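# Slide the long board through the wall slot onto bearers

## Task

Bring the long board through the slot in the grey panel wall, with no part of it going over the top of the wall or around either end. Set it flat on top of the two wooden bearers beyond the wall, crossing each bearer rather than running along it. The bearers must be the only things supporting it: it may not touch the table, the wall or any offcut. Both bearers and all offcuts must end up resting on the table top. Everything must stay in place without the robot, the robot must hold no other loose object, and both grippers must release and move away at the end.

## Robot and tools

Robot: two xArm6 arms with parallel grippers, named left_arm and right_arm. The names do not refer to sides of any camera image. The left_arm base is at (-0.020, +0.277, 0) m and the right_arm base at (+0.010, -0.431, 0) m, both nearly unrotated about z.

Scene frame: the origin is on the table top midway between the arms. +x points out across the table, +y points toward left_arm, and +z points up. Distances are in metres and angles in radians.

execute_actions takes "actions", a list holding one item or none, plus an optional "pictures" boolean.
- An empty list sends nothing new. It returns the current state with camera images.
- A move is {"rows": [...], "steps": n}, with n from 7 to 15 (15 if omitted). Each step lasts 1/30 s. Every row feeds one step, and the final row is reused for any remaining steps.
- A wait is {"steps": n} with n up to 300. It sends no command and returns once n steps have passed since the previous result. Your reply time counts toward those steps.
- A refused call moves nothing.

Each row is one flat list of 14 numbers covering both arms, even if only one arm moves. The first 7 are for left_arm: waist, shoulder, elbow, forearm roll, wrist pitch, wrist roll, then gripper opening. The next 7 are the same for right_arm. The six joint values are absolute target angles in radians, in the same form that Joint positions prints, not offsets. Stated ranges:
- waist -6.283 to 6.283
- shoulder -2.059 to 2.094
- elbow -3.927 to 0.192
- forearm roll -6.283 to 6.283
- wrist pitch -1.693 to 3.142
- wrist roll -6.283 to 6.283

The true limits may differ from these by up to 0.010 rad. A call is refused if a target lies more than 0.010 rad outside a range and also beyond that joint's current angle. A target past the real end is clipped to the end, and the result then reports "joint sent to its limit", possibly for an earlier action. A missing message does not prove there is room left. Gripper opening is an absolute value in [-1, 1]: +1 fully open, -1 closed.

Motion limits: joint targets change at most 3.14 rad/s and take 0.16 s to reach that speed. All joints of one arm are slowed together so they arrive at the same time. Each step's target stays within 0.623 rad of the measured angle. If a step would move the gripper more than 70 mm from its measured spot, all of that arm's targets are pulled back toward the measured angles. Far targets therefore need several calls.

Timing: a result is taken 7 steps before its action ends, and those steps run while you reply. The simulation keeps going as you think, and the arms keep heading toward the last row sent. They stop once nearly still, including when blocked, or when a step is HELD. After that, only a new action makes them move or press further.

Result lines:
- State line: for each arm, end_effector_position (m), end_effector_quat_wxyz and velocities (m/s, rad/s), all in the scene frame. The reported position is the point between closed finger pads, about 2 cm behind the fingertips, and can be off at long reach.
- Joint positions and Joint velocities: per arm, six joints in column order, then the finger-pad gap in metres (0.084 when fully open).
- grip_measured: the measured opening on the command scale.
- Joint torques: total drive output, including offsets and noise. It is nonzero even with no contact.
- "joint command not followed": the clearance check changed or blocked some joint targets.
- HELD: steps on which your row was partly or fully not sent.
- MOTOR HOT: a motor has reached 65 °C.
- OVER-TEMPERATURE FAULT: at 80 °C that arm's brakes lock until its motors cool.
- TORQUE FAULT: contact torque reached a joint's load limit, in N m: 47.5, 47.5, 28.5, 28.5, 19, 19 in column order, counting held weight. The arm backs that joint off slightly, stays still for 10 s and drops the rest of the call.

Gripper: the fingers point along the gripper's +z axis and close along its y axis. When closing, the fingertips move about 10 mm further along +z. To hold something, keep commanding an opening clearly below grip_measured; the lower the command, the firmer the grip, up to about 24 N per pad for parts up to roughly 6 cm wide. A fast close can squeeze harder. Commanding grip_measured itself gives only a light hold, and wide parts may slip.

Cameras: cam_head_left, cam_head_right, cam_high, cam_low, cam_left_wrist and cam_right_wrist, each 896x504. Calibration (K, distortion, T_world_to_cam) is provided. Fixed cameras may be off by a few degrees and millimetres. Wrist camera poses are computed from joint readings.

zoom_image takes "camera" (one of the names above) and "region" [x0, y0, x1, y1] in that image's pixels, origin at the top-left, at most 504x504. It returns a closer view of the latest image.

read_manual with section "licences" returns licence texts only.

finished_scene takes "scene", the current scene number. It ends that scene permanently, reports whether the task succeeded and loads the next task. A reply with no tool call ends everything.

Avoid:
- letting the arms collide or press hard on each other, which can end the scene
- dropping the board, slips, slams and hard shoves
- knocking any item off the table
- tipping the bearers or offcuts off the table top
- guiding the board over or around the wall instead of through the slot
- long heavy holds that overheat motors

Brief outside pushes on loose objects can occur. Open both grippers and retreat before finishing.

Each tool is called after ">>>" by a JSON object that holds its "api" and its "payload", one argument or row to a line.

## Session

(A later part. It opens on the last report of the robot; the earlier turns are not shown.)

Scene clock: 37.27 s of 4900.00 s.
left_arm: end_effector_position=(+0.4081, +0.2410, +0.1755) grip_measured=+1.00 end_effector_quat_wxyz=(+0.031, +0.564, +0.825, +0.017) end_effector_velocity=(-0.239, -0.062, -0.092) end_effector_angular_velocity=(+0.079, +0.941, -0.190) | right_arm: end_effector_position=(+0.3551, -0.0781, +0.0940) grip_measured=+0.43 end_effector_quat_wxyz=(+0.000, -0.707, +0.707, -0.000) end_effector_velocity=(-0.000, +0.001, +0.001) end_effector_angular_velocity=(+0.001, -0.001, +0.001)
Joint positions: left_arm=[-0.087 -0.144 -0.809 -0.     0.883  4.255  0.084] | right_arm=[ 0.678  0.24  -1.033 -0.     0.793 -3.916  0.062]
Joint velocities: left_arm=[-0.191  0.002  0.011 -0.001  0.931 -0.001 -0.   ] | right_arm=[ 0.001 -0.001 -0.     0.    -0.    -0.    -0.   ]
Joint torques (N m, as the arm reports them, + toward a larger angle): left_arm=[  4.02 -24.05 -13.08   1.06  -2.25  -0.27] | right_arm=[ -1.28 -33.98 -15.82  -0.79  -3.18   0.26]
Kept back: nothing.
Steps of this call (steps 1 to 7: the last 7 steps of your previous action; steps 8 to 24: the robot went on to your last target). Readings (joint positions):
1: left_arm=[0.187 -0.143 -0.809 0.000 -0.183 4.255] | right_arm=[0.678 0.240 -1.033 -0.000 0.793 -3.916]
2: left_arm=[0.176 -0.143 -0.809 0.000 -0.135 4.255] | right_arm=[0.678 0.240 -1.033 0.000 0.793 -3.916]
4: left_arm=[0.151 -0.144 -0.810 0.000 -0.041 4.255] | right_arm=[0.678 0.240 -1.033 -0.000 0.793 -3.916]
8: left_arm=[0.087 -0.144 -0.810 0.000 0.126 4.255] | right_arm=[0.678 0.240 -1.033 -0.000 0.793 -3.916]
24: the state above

>>> {"api": "execute_actions", "payload": {
  "actions": [
    {"rows":[[-0.14,-0.1443,-0.8102,0.0,0.9545,4.255,1,0.6781,0.2397,-1.0326,0,0.7929,-3.9163,-1],[-0.18,-0.1443,-0.8102,0.0,0.9545,4.255,1,0.6781,0.2397,-1.0326,0,0.7929,-3.9163,-1],[-0.22,-0.1443,-0.8102,0.0,0.9545,4.255,1,0.6781,0.2397,-1.0326,0,0.7929,-3.9163,-1],[-0.26,-0.1443,-0.8102,0.0,0.9545,4.255,1,0.6781,0.2397,-1.0326,0,0.7929,-3.9163,-1],[-0.30,-0.1443,-0.8102,0.0,0.9545,4.255,1,0.6781,0.2397,-1.0326,0,0.7929,-3.9163,-1],[-0.34,-0.1443,-0.8102,0.0,0.9545,4.255,1,0.6781,0.2397,-1.0326,0,0.7929,-3.9163,-1],[-0.37,-0.1443,-0.8102,0.0,0.9545,4.255,1,0.6781,0.2397,-1.0326,0,0.7929,-3.9163,-1],[-0.40,-0.1443,-0.8102,0.0,0.9545,4.255,1,0.6781,0.2397,-1.0326,0,0.7929,-3.9163,-1],[-0.425,-0.1443,-0.8102,0.0,0.9545,4.255,1,0.6781,0.2397,-1.0326,0,0.7929,-3.9163,-1],[-0.445,-0.1443,-0.8102,0.0,0.9545,4.255,1,0.6781,0.2397,-1.0326,0,0.7929,-3.9163,-1],[-0.459,-0.1443,-0.8102,0.0,0.9545,4.255,1,0.6781,0.2397,-1.0326,0,0.7929,-3.9163,-1]],"steps":15}
  ]
}}

>>> {"api": "execute_actions", "payload": {
  "actions": [
    {"steps":18}
  ],
  "pictures": true
}}

Scene clock: 38.10 s of 4900.00 s.
left_arm: end_effector_position=(+0.3803, +0.1785, +0.1701) grip_measured=+1.00 end_effector_quat_wxyz=(+0.000, +0.627, +0.779, +0.000) end_effector_velocity=(-0.094, -0.384, +0.000) end_effector_angular_velocity=(-0.002, -0.001, -0.957) | right_arm: end_effector_position=(+0.3551, -0.0781, +0.0940) grip_measured=+0.43 end_effector_quat_wxyz=(-0.000, -0.707, +0.707, -0.000) end_effector_velocity=(+0.000, -0.000, -0.000) end_effector_angular_velocity=(-0.000, +0.000, -0.001)
Joint positions: left_arm=[-0.244 -0.144 -0.81  -0.     0.954  4.255  0.084] | right_arm=[ 0.678  0.24  -1.033  0.     0.793 -3.916  0.062]
Joint velocities: left_arm=[-0.958 -0.    -0.    -0.002 -0.001 -0.    -0.   ] | right_arm=[-0.001 -0.001  0.001 -0.    -0.    -0.     0.   ]
Joint torques (N m, as the arm reports them, + toward a larger angle): left_arm=[  1.84 -23.16 -11.94   1.22  -1.07  -0.27] | right_arm=[ -1.3  -33.88 -15.8   -0.78  -3.18   0.23]
Steps of this call (steps 1 to 17: the robot went on to your last target; steps 18 to 25: the first 8 steps of this action). Readings (joint positions):
18: left_arm=[-0.100 -0.144 -0.810 0.000 0.954 4.255] | right_arm=[0.678 0.240 -1.033 0.000 0.793 -3.916]
19: left_arm=[-0.103 -0.144 -0.810 0.000 0.954 4.255] | right_arm=[0.678 0.240 -1.033 -0.000 0.793 -3.916]
21: left_arm=[-0.130 -0.144 -0.810 0.000 0.954 4.255] | right_arm=[0.678 0.240 -1.033 0.000 0.793 -3.916]
25: the state above

Scene clock: 38.70 s of 4900.00 s.
left_arm: end_effector_position=(+0.3501, +0.0958, +0.1700) grip_measured=+1.00 end_effector_quat_wxyz=(-0.000, +0.707, +0.708, +0.000) end_effector_velocity=(-0.002, -0.002, -0.000) end_effector_angular_velocity=(+0.001, +0.003, -0.006) | right_arm: end_effector_position=(+0.3551, -0.0781, +0.0940) grip_measured=+0.43 end_effector_quat_wxyz=(+0.000, -0.707, +0.707, -0.000) end_effector_velocity=(-0.001, -0.000, -0.001) end_effector_angular_velocity=(-0.001, +0.001, +0.001)
Joint positions: left_arm=[-0.458 -0.144 -0.81   0.     0.955  4.255  0.084] | right_arm=[ 0.678  0.24  -1.033 -0.     0.793 -3.916  0.062]
Joint velocities: left_arm=[-0.006  0.    -0.    -0.     0.003  0.    -0.   ] | right_arm=[ 0.     0.     0.002  0.    -0.    -0.001 -0.   ]
Joint torques (N m, as the arm reports them, + toward a larger angle): left_arm=[  1.19 -22.98 -11.94   1.21  -1.13  -0.26] | right_arm=[ -1.38 -33.81 -15.84  -0.83  -3.15   0.26]
Kept back: nothing.
Steps of this call (steps 1 to 7: the last 7 steps of your previous action; steps 8 to 18: the robot went on to your last target). Readings (joint positions):
1: left_arm=[-0.276 -0.144 -0.810 -0.000 0.954 4.255] | right_arm=[0.678 0.240 -1.033 -0.000 0.793 -3.916]
2: left_arm=[-0.307 -0.144 -0.810 -0.000 0.954 4.255] | right_arm=[0.678 0.240 -1.033 0.000 0.793 -3.916]
4: left_arm=[-0.368 -0.144 -0.810 -0.000 0.954 4.255] | right_arm=[0.678 0.240 -1.033 -0.000 0.793 -3.916]
8: left_arm=[-0.444 -0.144 -0.810 -0.000 0.955 4.255] | right_arm=[0.678 0.240 -1.033 0.000 0.793 -3.916]
18: the state above
camera_calibration (this result's frames):
cam_left_wrist: T_world_to_cam=[[0.99996, 0.00554405, 0.00699799, -0.31669], [0.00551238, -0.999975, 0.00453594, 0.165039], [0.00702296, -0.00449718, -0.999965, 0.300217], [0, 0, 0, 1]] pos_world=[0.313659, 0.168141, 0.301674]
cam_right_wrist: T_world_to_cam=[[-0.999913, 0.00973313, -0.00893349, 0.390975], [0.00965949, 0.999919, 0.00825069, 0.139701], [0.00901307, 0.00816367, -0.999926, 0.218763], [0, 0, 0, 1]] pos_world=[0.38762, -0.145281, 0.221087]

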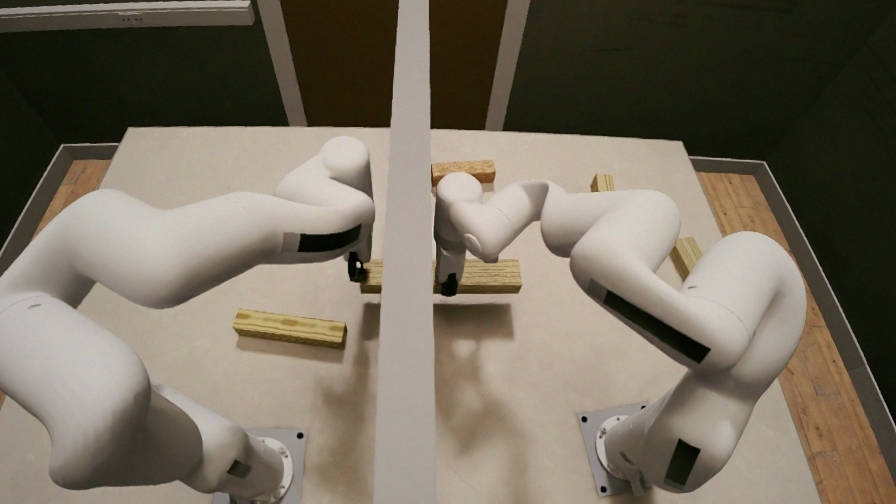

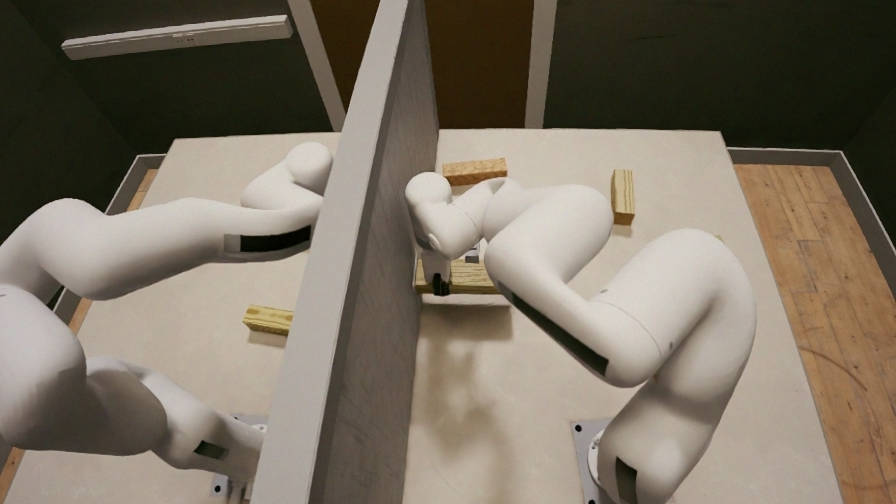

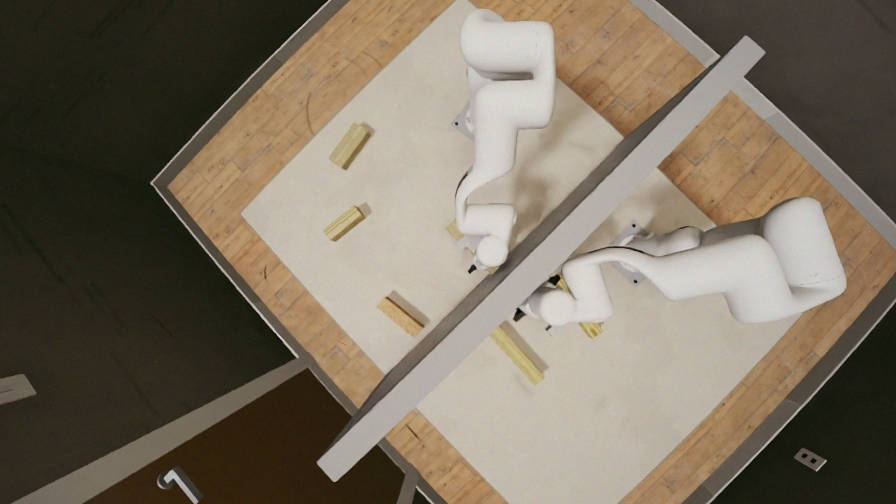

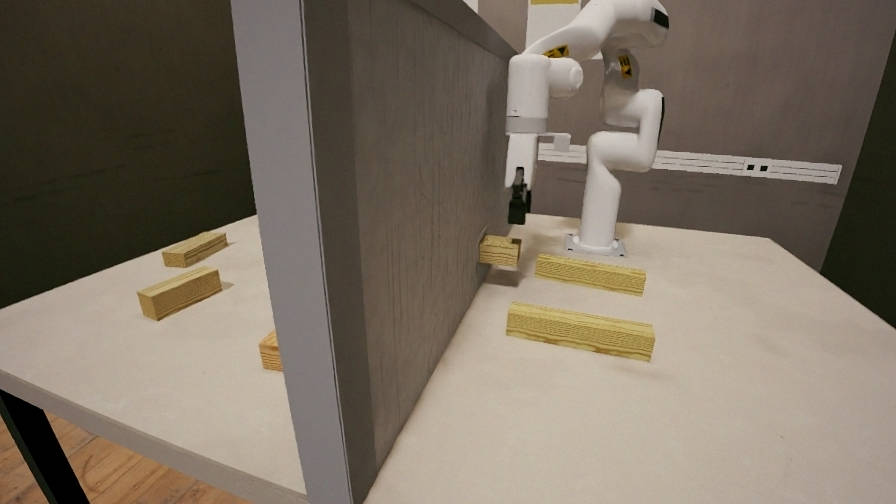

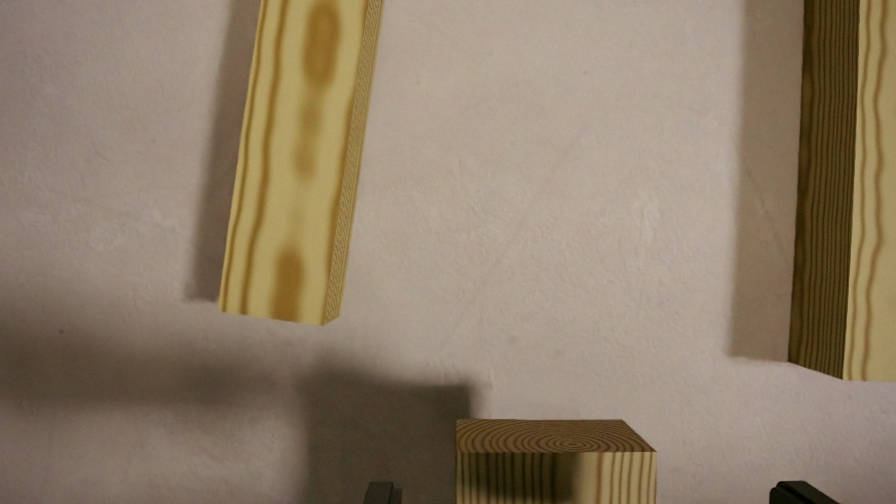

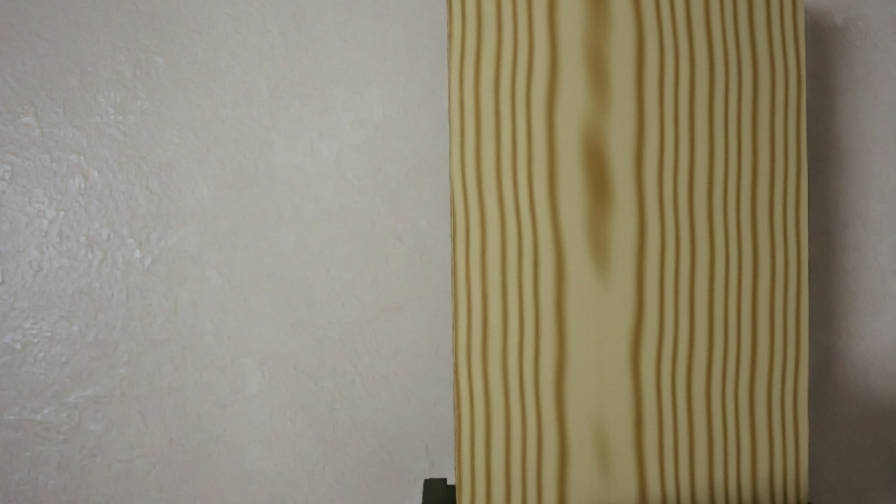

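>>> {"api": "execute_actions", "payload": {
  "actions": [
    {"rows":[[-0.459,-0.133,-0.800,0.0,0.933,4.255,1,0.6781,0.2416,-1.0318,0,0.7902,-3.9163,-1],[-0.459,-0.117,-0.786,0.0,0.903,4.255,1,0.6781,0.2435,-1.031,0,0.7876,-3.9163,-1],[-0.459,-0.097,-0.768,0.0,0.865,4.255,1,0.6781,0.2453,-1.0303,0,0.785,-3.9163,-1],[-0.459,-0.0751,-0.7508,0.0,0.8259,4.255,1,0.6781,0.2453,-1.0303,0,0.785,-3.9163,-1],[-0.459,-0.053,-0.738,0.0,0.791,4.255,1,0.6781,0.2453,-1.0303,0,0.785,-3.9163,-1],[-0.459,-0.032,-0.727,0.0,0.759,4.255,1,0.6781,0.2453,-1.0303,0,0.785,-3.9163,-1],[-0.459,-0.013,-0.719,0.0,0.732,4.255,1,0.6781,0.2453,-1.0303,0,0.785,-3.9163,-1],[-0.459,0.002,-0.713,0.0,0.711,4.255,1,0.6781,0.2453,-1.0303,0,0.785,-3.9163,-1],[-0.459,0.0134,-0.7091,0.0,0.6957,4.255,1,0.6781,0.2453,-1.0303,0,0.785,-3.9163,-1]],"steps":15}
  ]
}}

>>> {"api": "execute_actions", "payload": {
  "actions": [
    {"rows":[[-0.459,0.0134,-0.7091,0.0,0.6957,4.255,1,0.6781,0.2453,-1.0303,0,0.785,-3.9163,-1],[-0.459,0.0134,-0.7091,0.0,0.6957,4.255,0.75,0.6781,0.2453,-1.0303,0,0.785,-3.9163,-1],[-0.459,0.0134,-0.7091,0.0,0.6957,4.255,0.6,0.6781,0.2453,-1.0303,0,0.785,-3.9163,-1],[-0.459,0.0134,-0.7091,0.0,0.6957,4.255,0.6,0.6781,0.2453,-1.0303,0,0.785,-3.9163,-1],[-0.459,0.0134,-0.7091,0.0,0.6957,4.255,0.55,0.6781,0.2453,-1.0303,0,0.785,-3.9163,-1],[-0.459,0.0134,-0.7091,0.0,0.6957,4.255,0.5,0.6781,0.2453,-1.0303,0,0.785,-3.9163,-1],[-0.459,0.0134,-0.7091,0.0,0.6957,4.255,0.45,0.6781,0.2453,-1.0303,0,0.785,-3.9163,-1],[-0.459,0.0134,-0.7091,0.0,0.6957,4.255,0.4,0.6781,0.2453,-1.0303,0,0.785,-3.9163,-1],[-0.459,0.0134,-0.7091,0.0,0.6957,4.255,0.2,0.6781,0.2453,-1.0303,0,0.785,-3.9163,-1],[-0.459,0.0134,-0.7091,0.0,0.6957,4.255,0,0.6781,0.2453,-1.0303,0,0.785,-3.9163,-1],[-0.459,0.0134,-0.7091,0.0,0.6957,4.255,-0.5,0.6781,0.2453,-1.0303,0,0.785,-3.9163,-1],[-0.459,0.0134,-0.7091,0.0,0.6957,4.255,-1,0.6781,0.2453,-1.0303,0,0.785,-3.9163,-1]],"steps":15}
  ]
}}

>>> {"api": "execute_actions", "payload": {
  "actions": [
    {"steps":10}
  ],
  "pictures": true
}}

Scene clock: 40.23 s of 4900.00 s.
left_arm: end_effector_position=(+0.3509, +0.0949, +0.1313) grip_measured=+1.00 end_effector_quat_wxyz=(+0.000, +0.707, +0.707, +0.000) end_effector_velocity=(-0.020, +0.010, -0.309) end_effector_angular_velocity=(+0.036, +0.073, -0.001) | right_arm: end_effector_position=(+0.3550, -0.0782, +0.0911) grip_measured=+0.43 end_effector_quat_wxyz=(-0.000, -0.707, +0.707, -0.000) end_effector_velocity=(-0.001, -0.001, -0.007) end_effector_angular_velocity=(-0.003, +0.003, +0.000)
Joint positions: left_arm=[-0.459 -0.078 -0.758 -0.     0.835  4.255  0.084] | right_arm=[ 0.678  0.245 -1.03   0.     0.786 -3.916  0.062]
Joint velocities: left_arm=[-0.     0.553  0.381  0.    -0.853  0.    -0.   ] | right_arm=[-0.     0.012  0.006 -0.    -0.014 -0.001  0.   ]
Joint torques (N m, as the arm reports them, + toward a larger angle): left_arm=[  1.05 -22.13 -11.37   1.13  -1.26  -0.29] | right_arm=[ -1.27 -35.07 -15.94  -0.69  -3.14   0.25]
Steps of this call (steps 1 to 15: the robot went on to your last target; steps 16 to 38: nothing new was sent; steps 39 to 46: the first 8 steps of this action). Readings (joint positions):
39: left_arm=[-0.459 -0.144 -0.810 -0.000 0.954 4.255] | right_arm=[0.678 0.240 -1.033 -0.000 0.793 -3.916]
40: left_arm=[-0.459 -0.143 -0.809 -0.000 0.951 4.255] | right_arm=[0.678 0.240 -1.033 -0.000 0.792 -3.916]
42: left_arm=[-0.459 -0.134 -0.802 -0.000 0.931 4.255] | right_arm=[0.678 0.241 -1.032 -0.000 0.790 -3.916]
46: the state above

Scene clock: 40.73 s of 4900.00 s.
left_arm: end_effector_position=(+0.3507, +0.0951, +0.0869) grip_measured=+0.50 end_effector_quat_wxyz=(+0.001, +0.707, +0.707, +0.000) end_effector_velocity=(+0.012, -0.003, +0.007) end_effector_angular_velocity=(-0.014, -0.031, +0.005) | right_arm: end_effector_position=(+0.3548, -0.0782, +0.0908) grip_measured=+0.43 end_effector_quat_wxyz=(-0.000, -0.708, +0.707, -0.000) end_effector_velocity=(-0.012, -0.003, -0.008) end_effector_angular_velocity=(-0.023, +0.021, +0.025)
Joint positions: left_arm=[-0.459  0.012 -0.71   0.     0.695  4.255  0.065] | right_arm=[ 0.678  0.245 -1.03  -0.     0.786 -3.917  0.062]
Joint velocities: left_arm=[ 0.007  0.001 -0.018  0.002 -0.017  0.    -0.064] | right_arm=[ 0.014  0.003  0.017 -0.001  0.011 -0.01   0.   ]
Joint torques (N m, as the arm reports them, + toward a larger angle): left_arm=[ -0.21 -24.62  -9.8    0.91  -0.54  -0.05] | right_arm=[ -2.34 -34.23 -17.06  -0.66  -3.99   0.81]
Steps of this call (steps 1 to 7: the last 7 steps of your previous action; steps 8 to 15: the first 8 steps of this action). Readings (joint positions):
8: left_arm=[-0.459 0.010 -0.710 0.000 0.703 4.255] | right_arm=[0.678 0.245 -1.030 -0.000 0.785 -3.916]
9: left_arm=[-0.459 0.011 -0.711 -0.000 0.700 4.255] | right_arm=[0.678 0.245 -1.030 -0.000 0.785 -3.916]
11: left_arm=[-0.459 0.011 -0.711 -0.000 0.697 4.255] | right_arm=[0.678 0.245 -1.030 -0.000 0.785 -3.916]
15: the state above

Scene clock: 41.07 s of 4900.00 s.
left_arm: end_effector_position=(+0.3509, +0.0951, +0.0868) grip_measured=+0.43 end_effector_quat_wxyz=(+0.001, +0.707, +0.707, +0.000) end_effector_velocity=(-0.001, +0.000, -0.001) end_effector_angular_velocity=(+0.001, +0.003, +0.000) | right_arm: end_effector_position=(+0.3544, -0.0782, +0.0905) grip_measured=+0.43 end_effector_quat_wxyz=(-0.001, -0.708, +0.706, -0.000) end_effector_velocity=(+0.001, +0.000, +0.000) end_effector_angular_velocity=(+0.002, -0.001, -0.003)
Joint positions: left_arm=[-0.459  0.013 -0.711 -0.     0.695  4.255  0.062] | right_arm=[ 0.679  0.246 -1.029 -0.     0.786 -3.917  0.062]
Joint velocities: left_arm=[-0.001  0.001  0.001 -0.     0.001 -0.001  0.   ] | right_arm=[-0.001  0.    -0.001  0.001 -0.001  0.001  0.   ]
Joint torques (N m, as the arm reports them, + toward a larger angle): left_arm=[ -1.2  -23.28  -8.07   1.08   0.35   0.02] | right_arm=[ -3.99 -34.62 -17.68  -0.66  -4.84   1.62]
Kept back: nothing.
Steps of this call (steps 1 to 7: the last 7 steps of your previous action; steps 8 to 10: the robot went on to your last target). Readings (joint positions):
1: left_arm=[-0.459 0.013 -0.711 0.000 0.695 4.255] | right_arm=[0.679 0.245 -1.029 -0.000 0.786 -3.917]
2: left_arm=[-0.458 0.013 -0.711 0.000 0.695 4.255] | right_arm=[0.679 0.245 -1.029 -0.000 0.786 -3.917]
4: left_arm=[-0.458 0.013 -0.711 0.000 0.695 4.255] | right_arm=[0.679 0.245 -1.029 -0.000 0.786 -3.917]
8: left_arm=[-0.459 0.013 -0.711 0.000 0.695 4.255] | right_arm=[0.679 0.245 -1.029 -0.000 0.786 -3.917]
10: the state above
camera_calibration (this result's frames):
cam_left_wrist: T_world_to_cam=[[0.999941, 0.00506174, 0.00957909, -0.317054], [0.00500579, -0.99997, 0.00585574, 0.164741], [0.00960844, -0.00580745, -0.999937, 0.21622], [0, 0, 0, 1]] pos_world=[0.314133, 0.167597, 0.218279]
cam_right_wrist: T_world_to_cam=[[-0.999938, 0.00813515, -0.00764968, 0.389977], [0.00808242, 0.999944, 0.00689892, 0.140575], [0.00770537, 0.00683667, -0.999947, 0.215605], [0, 0, 0, 1]] pos_world=[0.387155, -0.145214, 0.217606]

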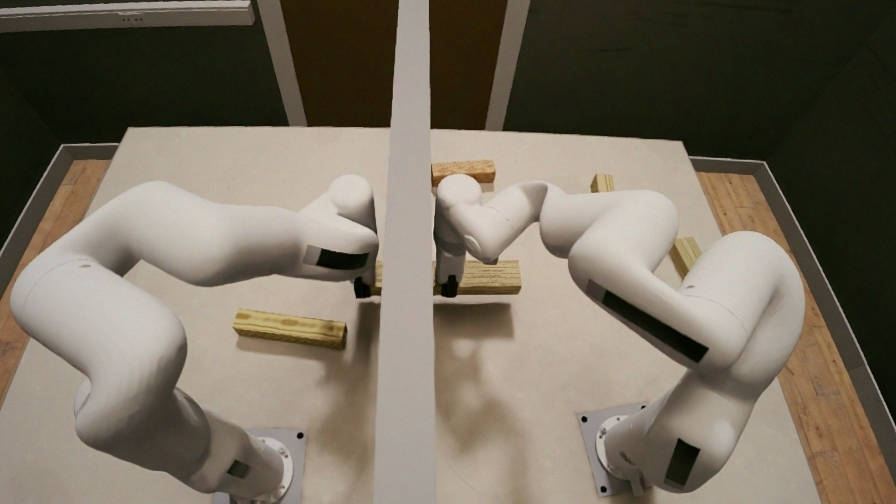

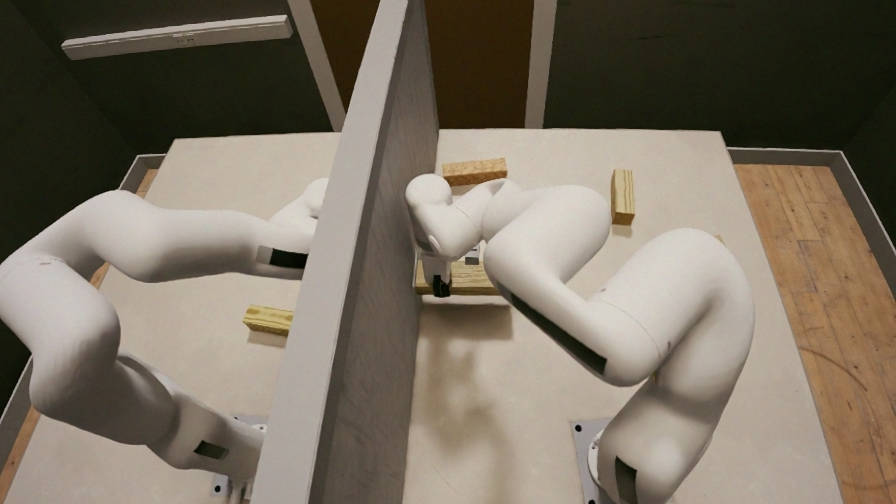

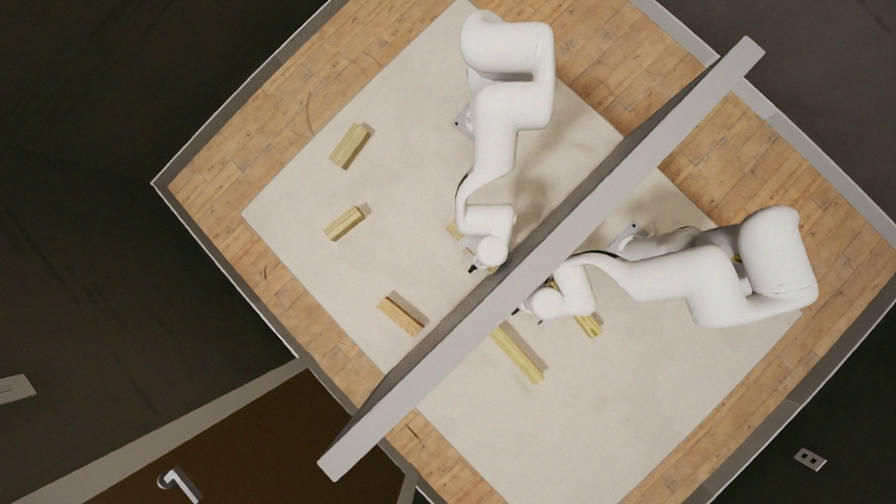

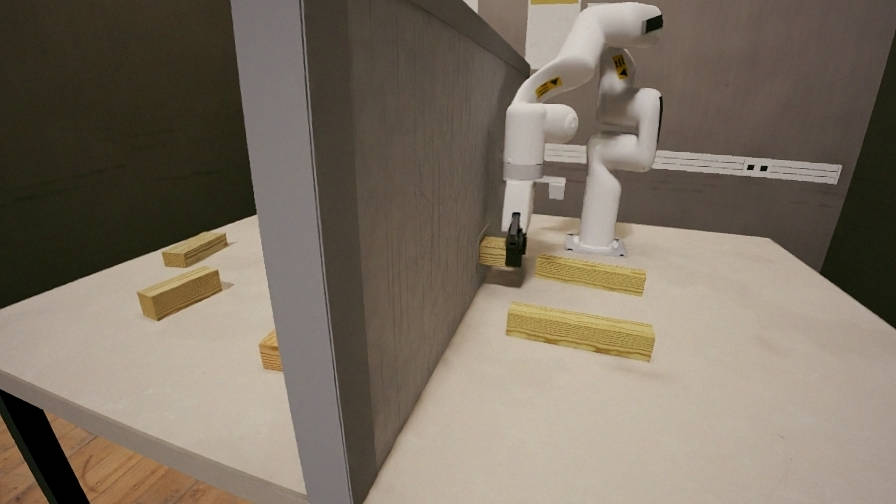

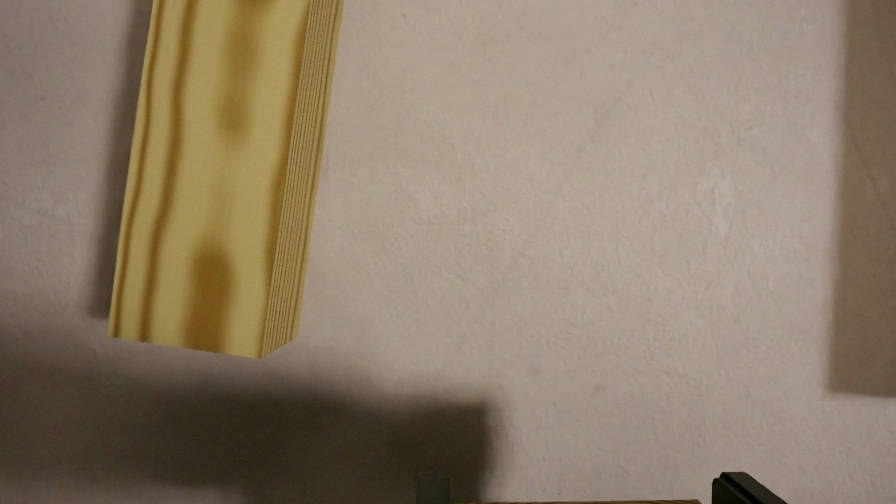

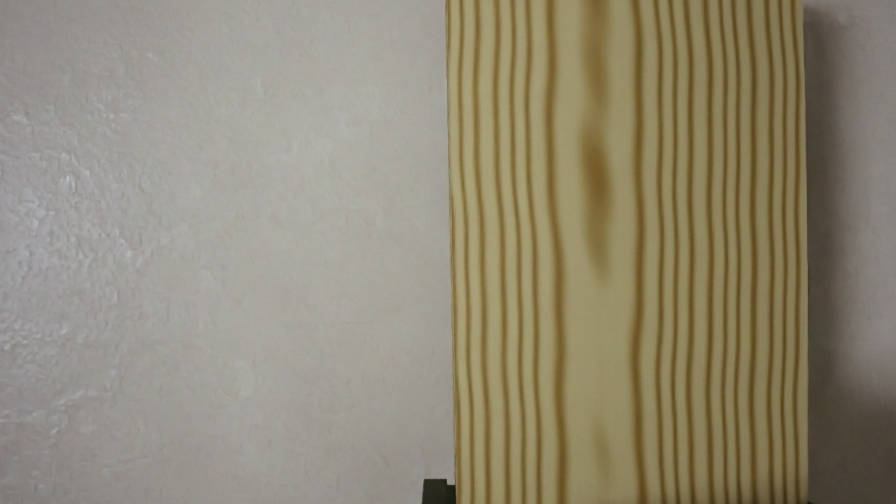

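>>> {"api": "execute_actions", "payload": {
  "actions": [
    {"rows":[[-0.457,0.0189,-0.7158,0.0,0.6969,4.2574,-1,0.6781,0.2453,-1.0303,0,0.785,-3.9163,-1],[-0.457,0.0189,-0.7158,0.0,0.6969,4.2574,-1,0.6781,0.2453,-1.0303,0,0.785,-3.9163,-1],[-0.457,0.0189,-0.7158,0.0,0.6969,4.2574,-1,0.6781,0.2453,-1.0303,0,0.785,-3.9163,0.3],[-0.457,0.0189,-0.7158,0.0,0.6969,4.2574,-1,0.6781,0.2453,-1.0303,0,0.785,-3.9163,0.5],[-0.457,0.0189,-0.7158,0.0,0.6969,4.2574,-1,0.6781,0.2453,-1.0303,0,0.785,-3.9163,0.6],[-0.457,0.0189,-0.7158,0.0,0.6969,4.2574,-1,0.6781,0.2453,-1.0303,0,0.785,-3.9163,0.8],[-0.457,0.0189,-0.7158,0.0,0.6969,4.2574,-1,0.6781,0.2453,-1.0303,0,0.785,-3.9163,1],[-0.457,0.0189,-0.7158,0.0,0.6969,4.2574,-1,0.6781,0.2453,-1.0303,0,0.785,-3.9163,1],[-0.457,0.0189,-0.7158,0.0,0.6969,4.2574,-1,0.6781,0.2453,-1.0303,0,0.785,-3.9163,1],[-0.457,0.0189,-0.7158,0.0,0.6969,4.2574,-1,0.6712,0.2302,-1.0196,0,0.7894,-3.9232,1],[-0.457,0.0189,-0.7158,0.0,0.6969,4.2574,-1,0.6574,0.2112,-0.9936,0,0.7824,-3.937,1],[-0.457,0.0189,-0.7158,0.0,0.6969,4.2574,-1,0.6435,0.1922,-0.9675,0,0.7753,-3.9509,1],[-0.457,0.0189,-0.7158,0.0,0.6969,4.2574,-1,0.6228,0.1637,-0.9285,0,0.7648,-3.9716,1],[-0.457,0.0189,-0.7158,0.0,0.6969,4.2574,-1,0.6062,0.1448,-0.9028,0,0.758,-3.9882,1],[-0.457,0.0189,-0.7158,0.0,0.6969,4.2574,-1,0.5814,0.1164,-0.8641,0,0.7477,-4.013,1]],"steps":15}
  ]
}}

>>> {"api": "execute_actions", "payload": {
  "actions": [
    {"rows":[[-0.457,0.0189,-0.7158,0.0,0.6969,4.2574,-1,0.5648,0.0975,-0.8384,0,0.7409,-4.0296,1],[-0.457,0.0189,-0.7158,0.0,0.6969,4.2574,-1,0.5466,0.0793,-0.8155,0,0.7362,-4.0478,1],[-0.457,0.0189,-0.7158,0.0,0.6969,4.2574,-1,0.5285,0.061,-0.7925,0,0.7315,-4.0659,1],[-0.457,0.0189,-0.7158,0.0,0.6969,4.2574,-1,0.5103,0.0428,-0.7696,0,0.7268,-4.0841,1],[-0.457,0.0189,-0.7158,0.0,0.6969,4.2574,-1,0.5004,0.0342,-0.7593,0,0.7251,-4.094,1],[-0.457,0.0189,-0.7158,0.0,0.6969,4.2574,-1,0.4904,0.0255,-0.7489,0,0.7234,-4.104,1]],"steps":10}
  ]
}}

>>> {"api": "execute_actions", "payload": {
  "actions": [
    {"steps":16}
  ],
  "pictures": true
}}

Scene clock: 43.37 s of 4900.00 s.
left_arm: end_effector_position=(+0.3503, +0.0956, +0.0853) grip_measured=+0.43 end_effector_quat_wxyz=(-0.002, +0.708, +0.707, -0.001) end_effector_velocity=(-0.010, +0.004, -0.005) end_effector_angular_velocity=(+0.018, +0.032, -0.021) | right_arm: end_effector_position=(+0.3576, -0.0773, +0.0927) grip_measured=+0.69 end_effector_quat_wxyz=(+0.003, -0.706, +0.708, -0.000) end_effector_velocity=(+0.051, +0.027, +0.056) end_effector_angular_velocity=(+0.117, -0.120, -0.047)
Joint positions: left_arm=[-0.458  0.018 -0.713  0.     0.699  4.257  0.062] | right_arm=[ 0.676  0.245 -1.034 -0.     0.782 -3.916  0.073]
Joint velocities: left_arm=[-0.004  0.001  0.008  0.004  0.027  0.014 -0.   ] | right_arm=[-0.034 -0.04  -0.088 -0.005 -0.04   0.017  0.184]
Joint torques (N m, as the arm reports them, + toward a larger angle): left_arm=[ -0.14 -19.26  -6.79   1.13   0.27   0.07] | right_arm=[ -0.68 -32.74 -14.16  -0.86  -2.53   0.25]
Steps of this call (steps 1 to 15: the robot went on to your last target; steps 16 to 61: nothing new was sent; steps 62 to 69: the first 8 steps of this action). Readings (joint positions):
62: left_arm=[-0.459 0.013 -0.709 -0.000 0.696 4.254] | right_arm=[0.678 0.245 -1.030 0.000 0.785 -3.918]
63: left_arm=[-0.459 0.014 -0.710 -0.000 0.696 4.254] | right_arm=[0.678 0.245 -1.030 0.000 0.785 -3.918]
65: left_arm=[-0.458 0.016 -0.712 0.000 0.697 4.255] | right_arm=[0.678 0.245 -1.030 0.000 0.785 -3.918]
69: the state above

Scene clock: 43.70 s of 4900.00 s.
left_arm: end_effector_position=(+0.3507, +0.0956, +0.0854) grip_measured=+0.43 end_effector_quat_wxyz=(-0.002, +0.708, +0.706, -0.000) end_effector_velocity=(+0.000, +0.000, -0.001) end_effector_angular_velocity=(+0.001, +0.001, +0.002) | right_arm: end_effector_position=(+0.3570, -0.1241, +0.0945) grip_measured=+1.00 end_effector_quat_wxyz=(+0.001, -0.707, +0.707, -0.000) end_effector_velocity=(-0.001, -0.321, -0.007) end_effector_angular_velocity=(-0.016, +0.017, -0.011)
Joint positions: left_arm=[-0.458  0.019 -0.714  0.     0.699  4.258  0.062] | right_arm=[ 0.606  0.147 -0.908 -0.     0.758 -3.988  0.084]
Joint velocities: left_arm=[ 0.001  0.003 -0.001  0.    -0.    -0.001 -0.   ] | right_arm=[-0.516 -0.606  0.819  0.001 -0.19  -0.506  0.001]
Joint torques (N m, as the arm reports them, + toward a larger angle): left_arm=[  1.43 -18.96  -8.14   1.02  -0.61  -0.41] | right_arm=[ -1.58 -29.59 -13.57  -0.82  -2.38  -0.09]
Steps of this call (steps 1 to 7: the last 7 steps of your previous action; steps 8 to 10: the first 3 steps of this action). Readings (joint positions):
8: left_arm=[-0.458 0.019 -0.714 0.000 0.699 4.258] | right_arm=[0.638 0.186 -0.961 -0.000 0.770 -3.956]
9: left_arm=[-0.458 0.019 -0.714 0.000 0.699 4.258] | right_arm=[0.622 0.167 -0.935 -0.000 0.764 -3.971]
10: the state above

Scene clock: 44.23 s of 4900.00 s.
left_arm: end_effector_position=(+0.3515, +0.0955, +0.0856) grip_measured=+0.43 end_effector_quat_wxyz=(-0.001, +0.707, +0.707, -0.000) end_effector_velocity=(+0.001, -0.000, +0.001) end_effector_angular_velocity=(-0.001, -0.002, +0.001) | right_arm: end_effector_position=(+0.3556, -0.1896, +0.0931) grip_measured=+1.00 end_effector_quat_wxyz=(+0.000, -0.707, +0.707, -0.000) end_effector_velocity=(-0.000, -0.003, -0.000) end_effector_angular_velocity=(-0.000, +0.001, -0.002)
Joint positions: left_arm=[-0.457  0.02  -0.715  0.     0.697  4.257  0.062] | right_arm=[ 0.491  0.026 -0.75  -0.     0.723 -4.104  0.084]
Joint velocities: left_arm=[ 0.001 -0.    -0.001 -0.    -0.001 -0.    -0.   ] | right_arm=[-0.005 -0.004  0.005  0.    -0.    -0.003  0.   ]
Joint torques (N m, as the arm reports them, + toward a larger angle): left_arm=[  2.56 -21.97  -9.62   1.21  -1.34  -0.55] | right_arm=[ -1.3  -24.81 -13.98  -0.82  -2.72   0.22]
Kept back: nothing.
Steps of this call (steps 1 to 7: the last 7 steps of your previous action; steps 8 to 16: the robot went on to your last target). Readings (joint positions):
1: left_arm=[-0.458 0.019 -0.714 0.000 0.698 4.258] | right_arm=[0.588 0.127 -0.880 -0.000 0.752 -4.005]
2: left_arm=[-0.458 0.019 -0.714 0.000 0.698 4.258] | right_arm=[0.570 0.107 -0.854 -0.000 0.746 -4.023]
4: left_arm=[-0.458 0.019 -0.714 0.000 0.698 4.258] | right_arm=[0.535 0.070 -0.806 -0.000 0.736 -4.057]
8: left_arm=[-0.457 0.019 -0.714 0.000 0.698 4.258] | right_arm=[0.498 0.033 -0.759 0.000 0.726 -4.095]
16: the state above
camera_calibration (this result's frames):
cam_left_wrist: T_world_to_cam=[[0.999976, 0.00385841, 0.00579598, -0.317207], [0.00383546, -0.999985, 0.00396527, 0.165678], [0.00581119, -0.00394294, -0.999975, 0.216115], [0, 0, 0, 1]] pos_world=[0.315308, 0.167751, 0.217292]
cam_right_wrist: T_world_to_cam=[[-0.999917, 0.00920282, -0.00905698, 0.392465], [0.00912741, 0.999924, 0.00833305, 0.251443], [0.00913298, 0.00824969, -0.999924, 0.218754], [0, 0, 0, 1]] pos_world=[0.388139, -0.25684, 0.220197]

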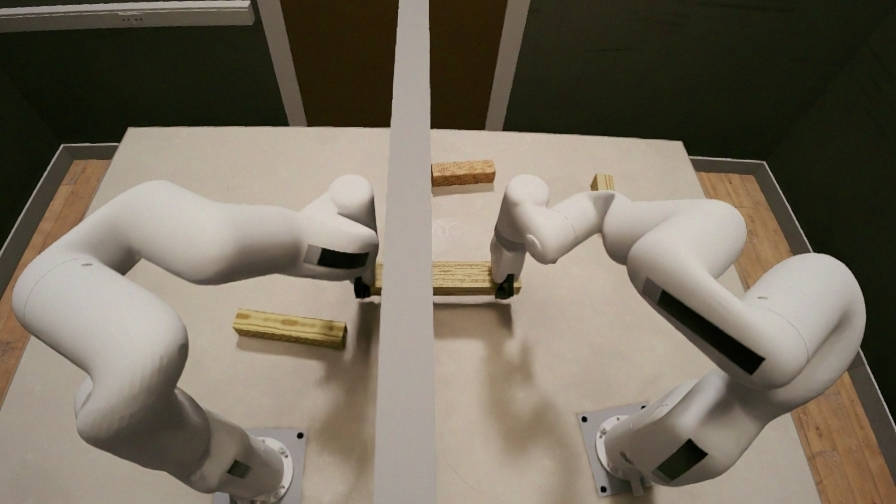

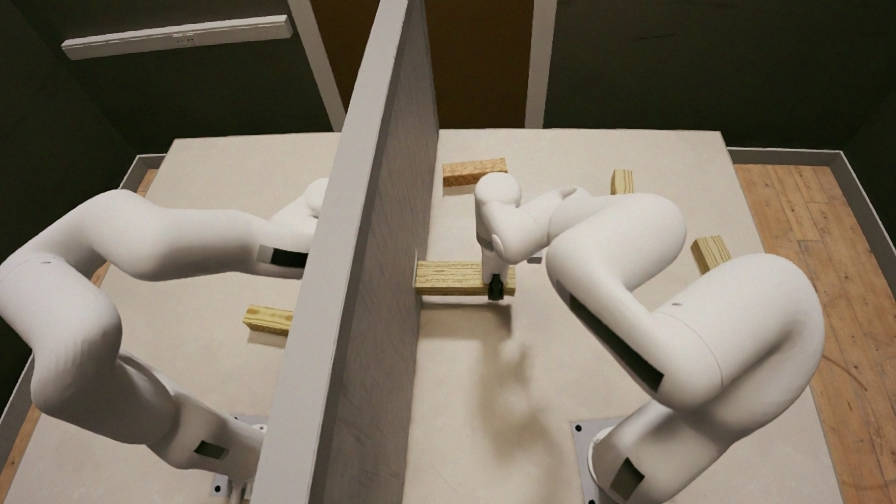

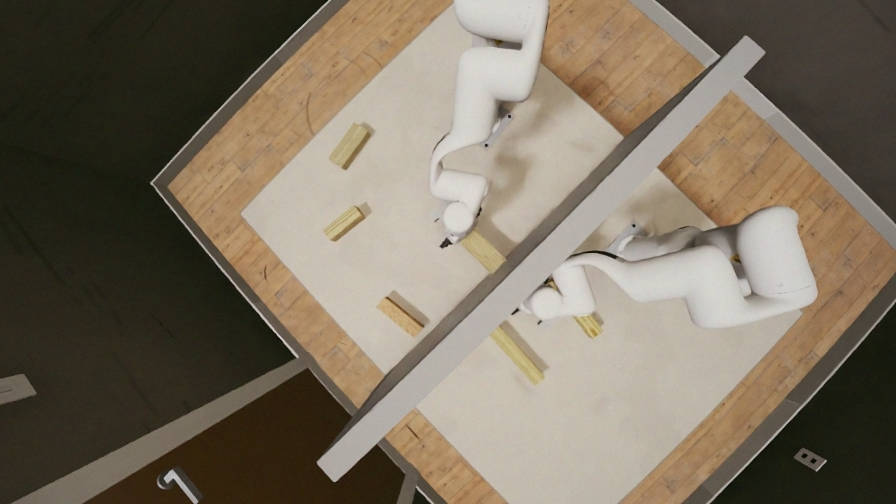

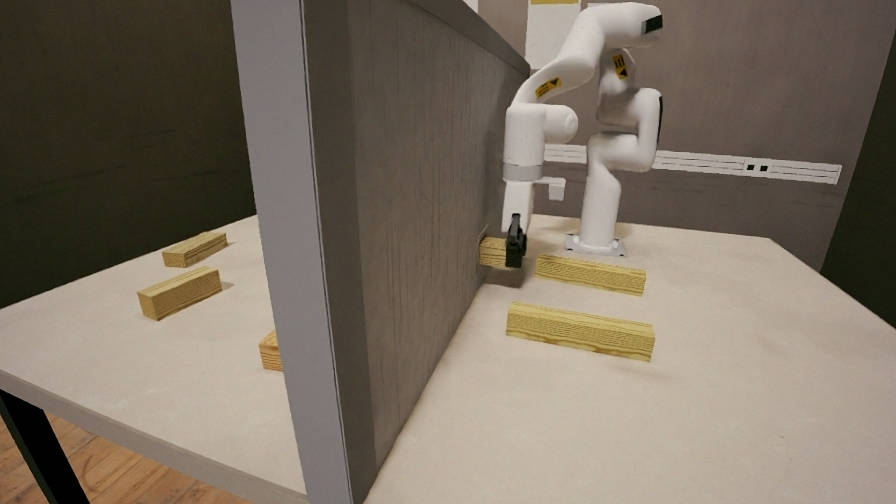

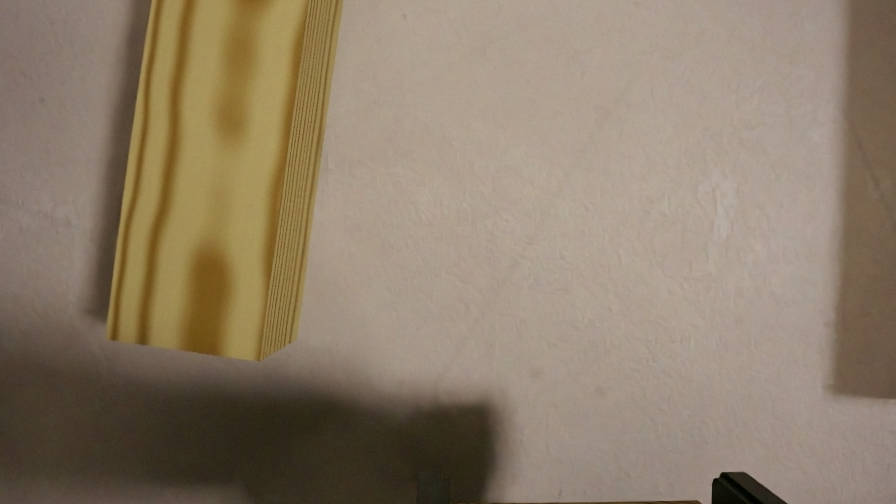

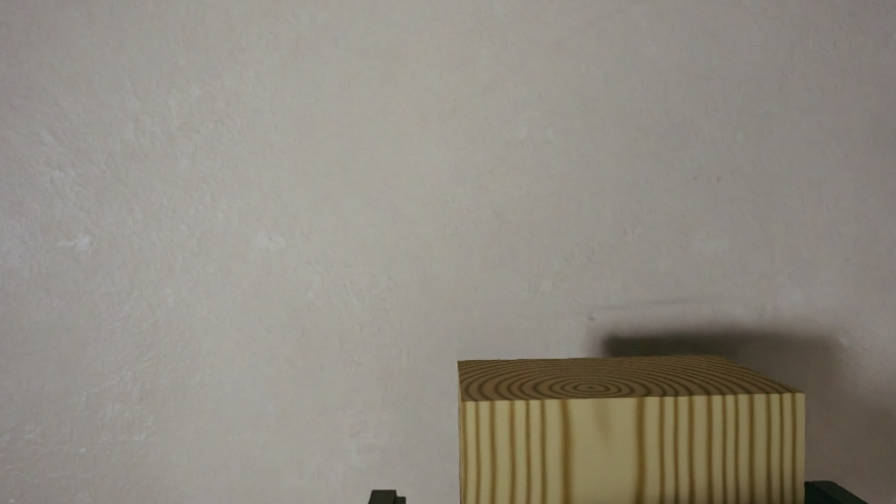

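>>> {"api": "execute_actions", "payload": {
  "actions": [
    {"rows":[[-0.457,0.0189,-0.7158,0.0,0.6969,4.2574,-1,0.4805,0.0169,-0.7386,0,0.7217,-4.1139,1],[-0.457,0.0189,-0.7158,0.0,0.6969,4.2574,-1,0.4606,-0.0003,-0.7179,0,0.7182,-4.1338,1],[-0.457,0.0189,-0.7158,0.0,0.6969,4.2574,-1,0.4407,-0.0176,-0.6972,0,0.7148,-4.1537,1],[-0.457,0.0189,-0.7158,0.0,0.6969,4.2574,-1,0.4308,-0.0262,-0.6869,0,0.7131,-4.1636,1],[-0.457,0.0189,-0.7158,0.0,0.6969,4.2574,-1,0.4308,-0.0262,-0.6869,0,0.7131,-4.1636,1],[-0.457,0.0189,-0.7158,0.0,0.6969,4.2574,-1,0.4308,-0.0262,-0.6869,0,0.7131,-4.1636,1],[-0.457,0.0189,-0.7158,0.0,0.6969,4.2574,-1,0.4308,-0.0262,-0.6869,0,0.7131,-4.1636,1],[-0.457,0.0189,-0.7158,0.0,0.6969,4.2574,-1,0.4308,-0.0262,-0.6869,0,0.7131,-4.1636,0.75],[-0.457,0.0189,-0.7158,0.0,0.6969,4.2574,-1,0.4308,-0.0262,-0.6869,0,0.7131,-4.1636,0.6],[-0.457,0.0189,-0.7158,0.0,0.6969,4.2574,-1,0.4308,-0.0262,-0.6869,0,0.7131,-4.1636,0.6],[-0.457,0.0189,-0.7158,0.0,0.6969,4.2574,-1,0.4308,-0.0262,-0.6869,0,0.7131,-4.1636,0.55],[-0.457,0.0189,-0.7158,0.0,0.6969,4.2574,-1,0.4308,-0.0262,-0.6869,0,0.7131,-4.1636,0.5],[-0.457,0.0189,-0.7158,0.0,0.6969,4.2574,-1,0.4308,-0.0262,-0.6869,0,0.7131,-4.1636,0.45],[-0.457,0.0189,-0.7158,0.0,0.6969,4.2574,-1,0.4308,-0.0262,-0.6869,0,0.7131,-4.1636,0.4],[-0.457,0.0189,-0.7158,0.0,0.6969,4.2574,-1,0.4308,-0.0262,-0.6869,0,0.7131,-4.1636,0.2]],"steps":15}
  ]
}}

>>> {"api": "execute_actions", "payload": {
  "actions": [
    {"rows":[[-0.457,0.0189,-0.7158,0.0,0.6969,4.2574,-1,0.4308,-0.0262,-0.6869,0,0.7131,-4.1636,0],[-0.457,0.0189,-0.7158,0.0,0.6969,4.2574,-1,0.4308,-0.0262,-0.6869,0,0.7131,-4.1636,-0.5],[-0.457,0.0189,-0.7158,0.0,0.6969,4.2574,-1,0.4308,-0.0262,-0.6869,0,0.7131,-4.1636,-1],[-0.457,0.0189,-0.7158,0.0,0.6969,4.2574,-1,0.4308,-0.0262,-0.6869,0,0.7131,-4.1636,-1],[-0.457,0.0189,-0.7158,0.0,0.6969,4.2574,-1,0.4308,-0.0262,-0.6869,0,0.7131,-4.1636,-1],[-0.457,0.0189,-0.7158,0.0,0.6969,4.2574,-1,0.4308,-0.0262,-0.6869,0,0.7131,-4.1636,-1],[-0.457,0.0189,-0.7158,0.0,0.6969,4.2574,-1,0.4308,-0.0262,-0.6869,0,0.7131,-4.1636,-1],[-0.457,0.0189,-0.7158,0.0,0.6969,4.2574,-1,0.4308,-0.0262,-0.6869,0,0.7131,-4.1636,-1],[-0.457,0.0189,-0.7158,0.0,0.6969,4.2574,0.3,0.4308,-0.0262,-0.6869,0,0.7131,-4.1636,-1],[-0.457,0.0189,-0.7158,0.0,0.6969,4.2574,0.5,0.4308,-0.0262,-0.6869,0,0.7131,-4.1636,-1],[-0.457,0.0189,-0.7158,0.0,0.6969,4.2574,0.6,0.4308,-0.0262,-0.6869,0,0.7131,-4.1636,-1],[-0.457,0.0189,-0.7158,0.0,0.6969,4.2574,0.8,0.4308,-0.0262,-0.6869,0,0.7131,-4.1636,-1],[-0.457,0.0189,-0.7158,0.0,0.6969,4.2574,1,0.4308,-0.0262,-0.6869,0,0.7131,-4.1636,-1]],"steps":15}
  ]
}}

Scene clock: 45.47 s of 4900.00 s.
left_arm: end_effector_position=(+0.3518, +0.0954, +0.0860) grip_measured=+0.43 end_effector_quat_wxyz=(-0.000, +0.707, +0.707, -0.000) end_effector_velocity=(+0.001, -0.001, +0.001) end_effector_angular_velocity=(-0.002, -0.004, -0.001) | right_arm: end_effector_position=(+0.3553, -0.2148, +0.0930) grip_measured=+0.95 end_effector_quat_wxyz=(-0.000, -0.707, +0.707, +0.000) end_effector_velocity=(-0.002, -0.075, -0.000) end_effector_angular_velocity=(+0.001, -0.001, -0.008)
Joint positions: left_arm=[-0.457  0.019 -0.716  0.     0.697  4.257  0.062] | right_arm=[ 0.441 -0.017 -0.698  0.     0.715 -4.152  0.082]
Joint velocities: left_arm=[-0.    -0.001 -0.     0.    -0.003  0.    -0.   ] | right_arm=[-0.152 -0.13   0.154  0.    -0.025 -0.145 -0.104]
Joint torques (N m, as the arm reports them, + toward a larger angle): left_arm=[  2.24 -24.4  -10.36   1.07  -1.32  -0.33] | right_arm=[  1.52 -21.24 -14.68  -0.81  -3.11   0.53]
Steps of this call (steps 1 to 15: the robot went on to your last target; steps 16 to 29: nothing new was sent; steps 30 to 37: the first 8 steps of this action). Readings (joint positions):
30: left_arm=[-0.457 0.019 -0.716 0.000 0.697 4.257] | right_arm=[0.490 0.025 -0.749 -0.000 0.723 -4.104]
31: left_arm=[-0.457 0.019 -0.716 0.000 0.697 4.257] | right_arm=[0.489 0.024 -0.748 -0.000 0.723 -4.106]
33: left_arm=[-0.457 0.019 -0.716 0.000 0.697 4.257] | right_arm=[0.478 0.014 -0.735 -0.000 0.721 -4.118]
37: the state above

Scene clock: 45.97 s of 4900.00 s.
left_arm: end_effector_position=(+0.3519, +0.0954, +0.0860) grip_measured=+0.43 end_effector_quat_wxyz=(-0.000, +0.707, +0.707, -0.000) end_effector_velocity=(+0.000, -0.000, -0.000) end_effector_angular_velocity=(-0.001, -0.001, +0.000) | right_arm: end_effector_position=(+0.3551, -0.2196, +0.0931) grip_measured=+0.43 end_effector_quat_wxyz=(+0.000, -0.707, +0.707, -0.000) end_effector_velocity=(-0.001, -0.001, -0.001) end_effector_angular_velocity=(-0.001, +0.002, +0.001)
Joint positions: left_arm=[-0.457  0.019 -0.716  0.     0.697  4.257  0.062] | right_arm=[ 0.431 -0.026 -0.687  0.     0.713 -4.164  0.062]
Joint velocities: left_arm=[-0.     0.001 -0.001 -0.    -0.002  0.    -0.   ] | right_arm=[-0.001 -0.     0.003 -0.    -0.    -0.002  0.   ]
Joint torques (N m, as the arm reports them, + toward a larger angle): left_arm=[  2.08 -25.17 -10.58   1.12  -1.1   -0.51] | right_arm=[ -1.94 -23.25 -13.58  -0.87  -2.36   0.4 ]
Steps of this call (steps 1 to 7: the last 7 steps of your previous action; steps 8 to 15: the first 8 steps of this action). Readings (joint positions):
8: left_arm=[-0.457 0.019 -0.716 0.000 0.697 4.257] | right_arm=[0.431 -0.026 -0.688 -0.000 0.713 -4.163]
9: left_arm=[-0.457 0.019 -0.716 0.000 0.697 4.257] | right_arm=[0.431 -0.026 -0.687 -0.000 0.713 -4.164]
11: left_arm=[-0.457 0.019 -0.716 0.000 0.697 4.257] | right_arm=[0.431 -0.026 -0.687 0.000 0.713 -4.164]
15: the state above


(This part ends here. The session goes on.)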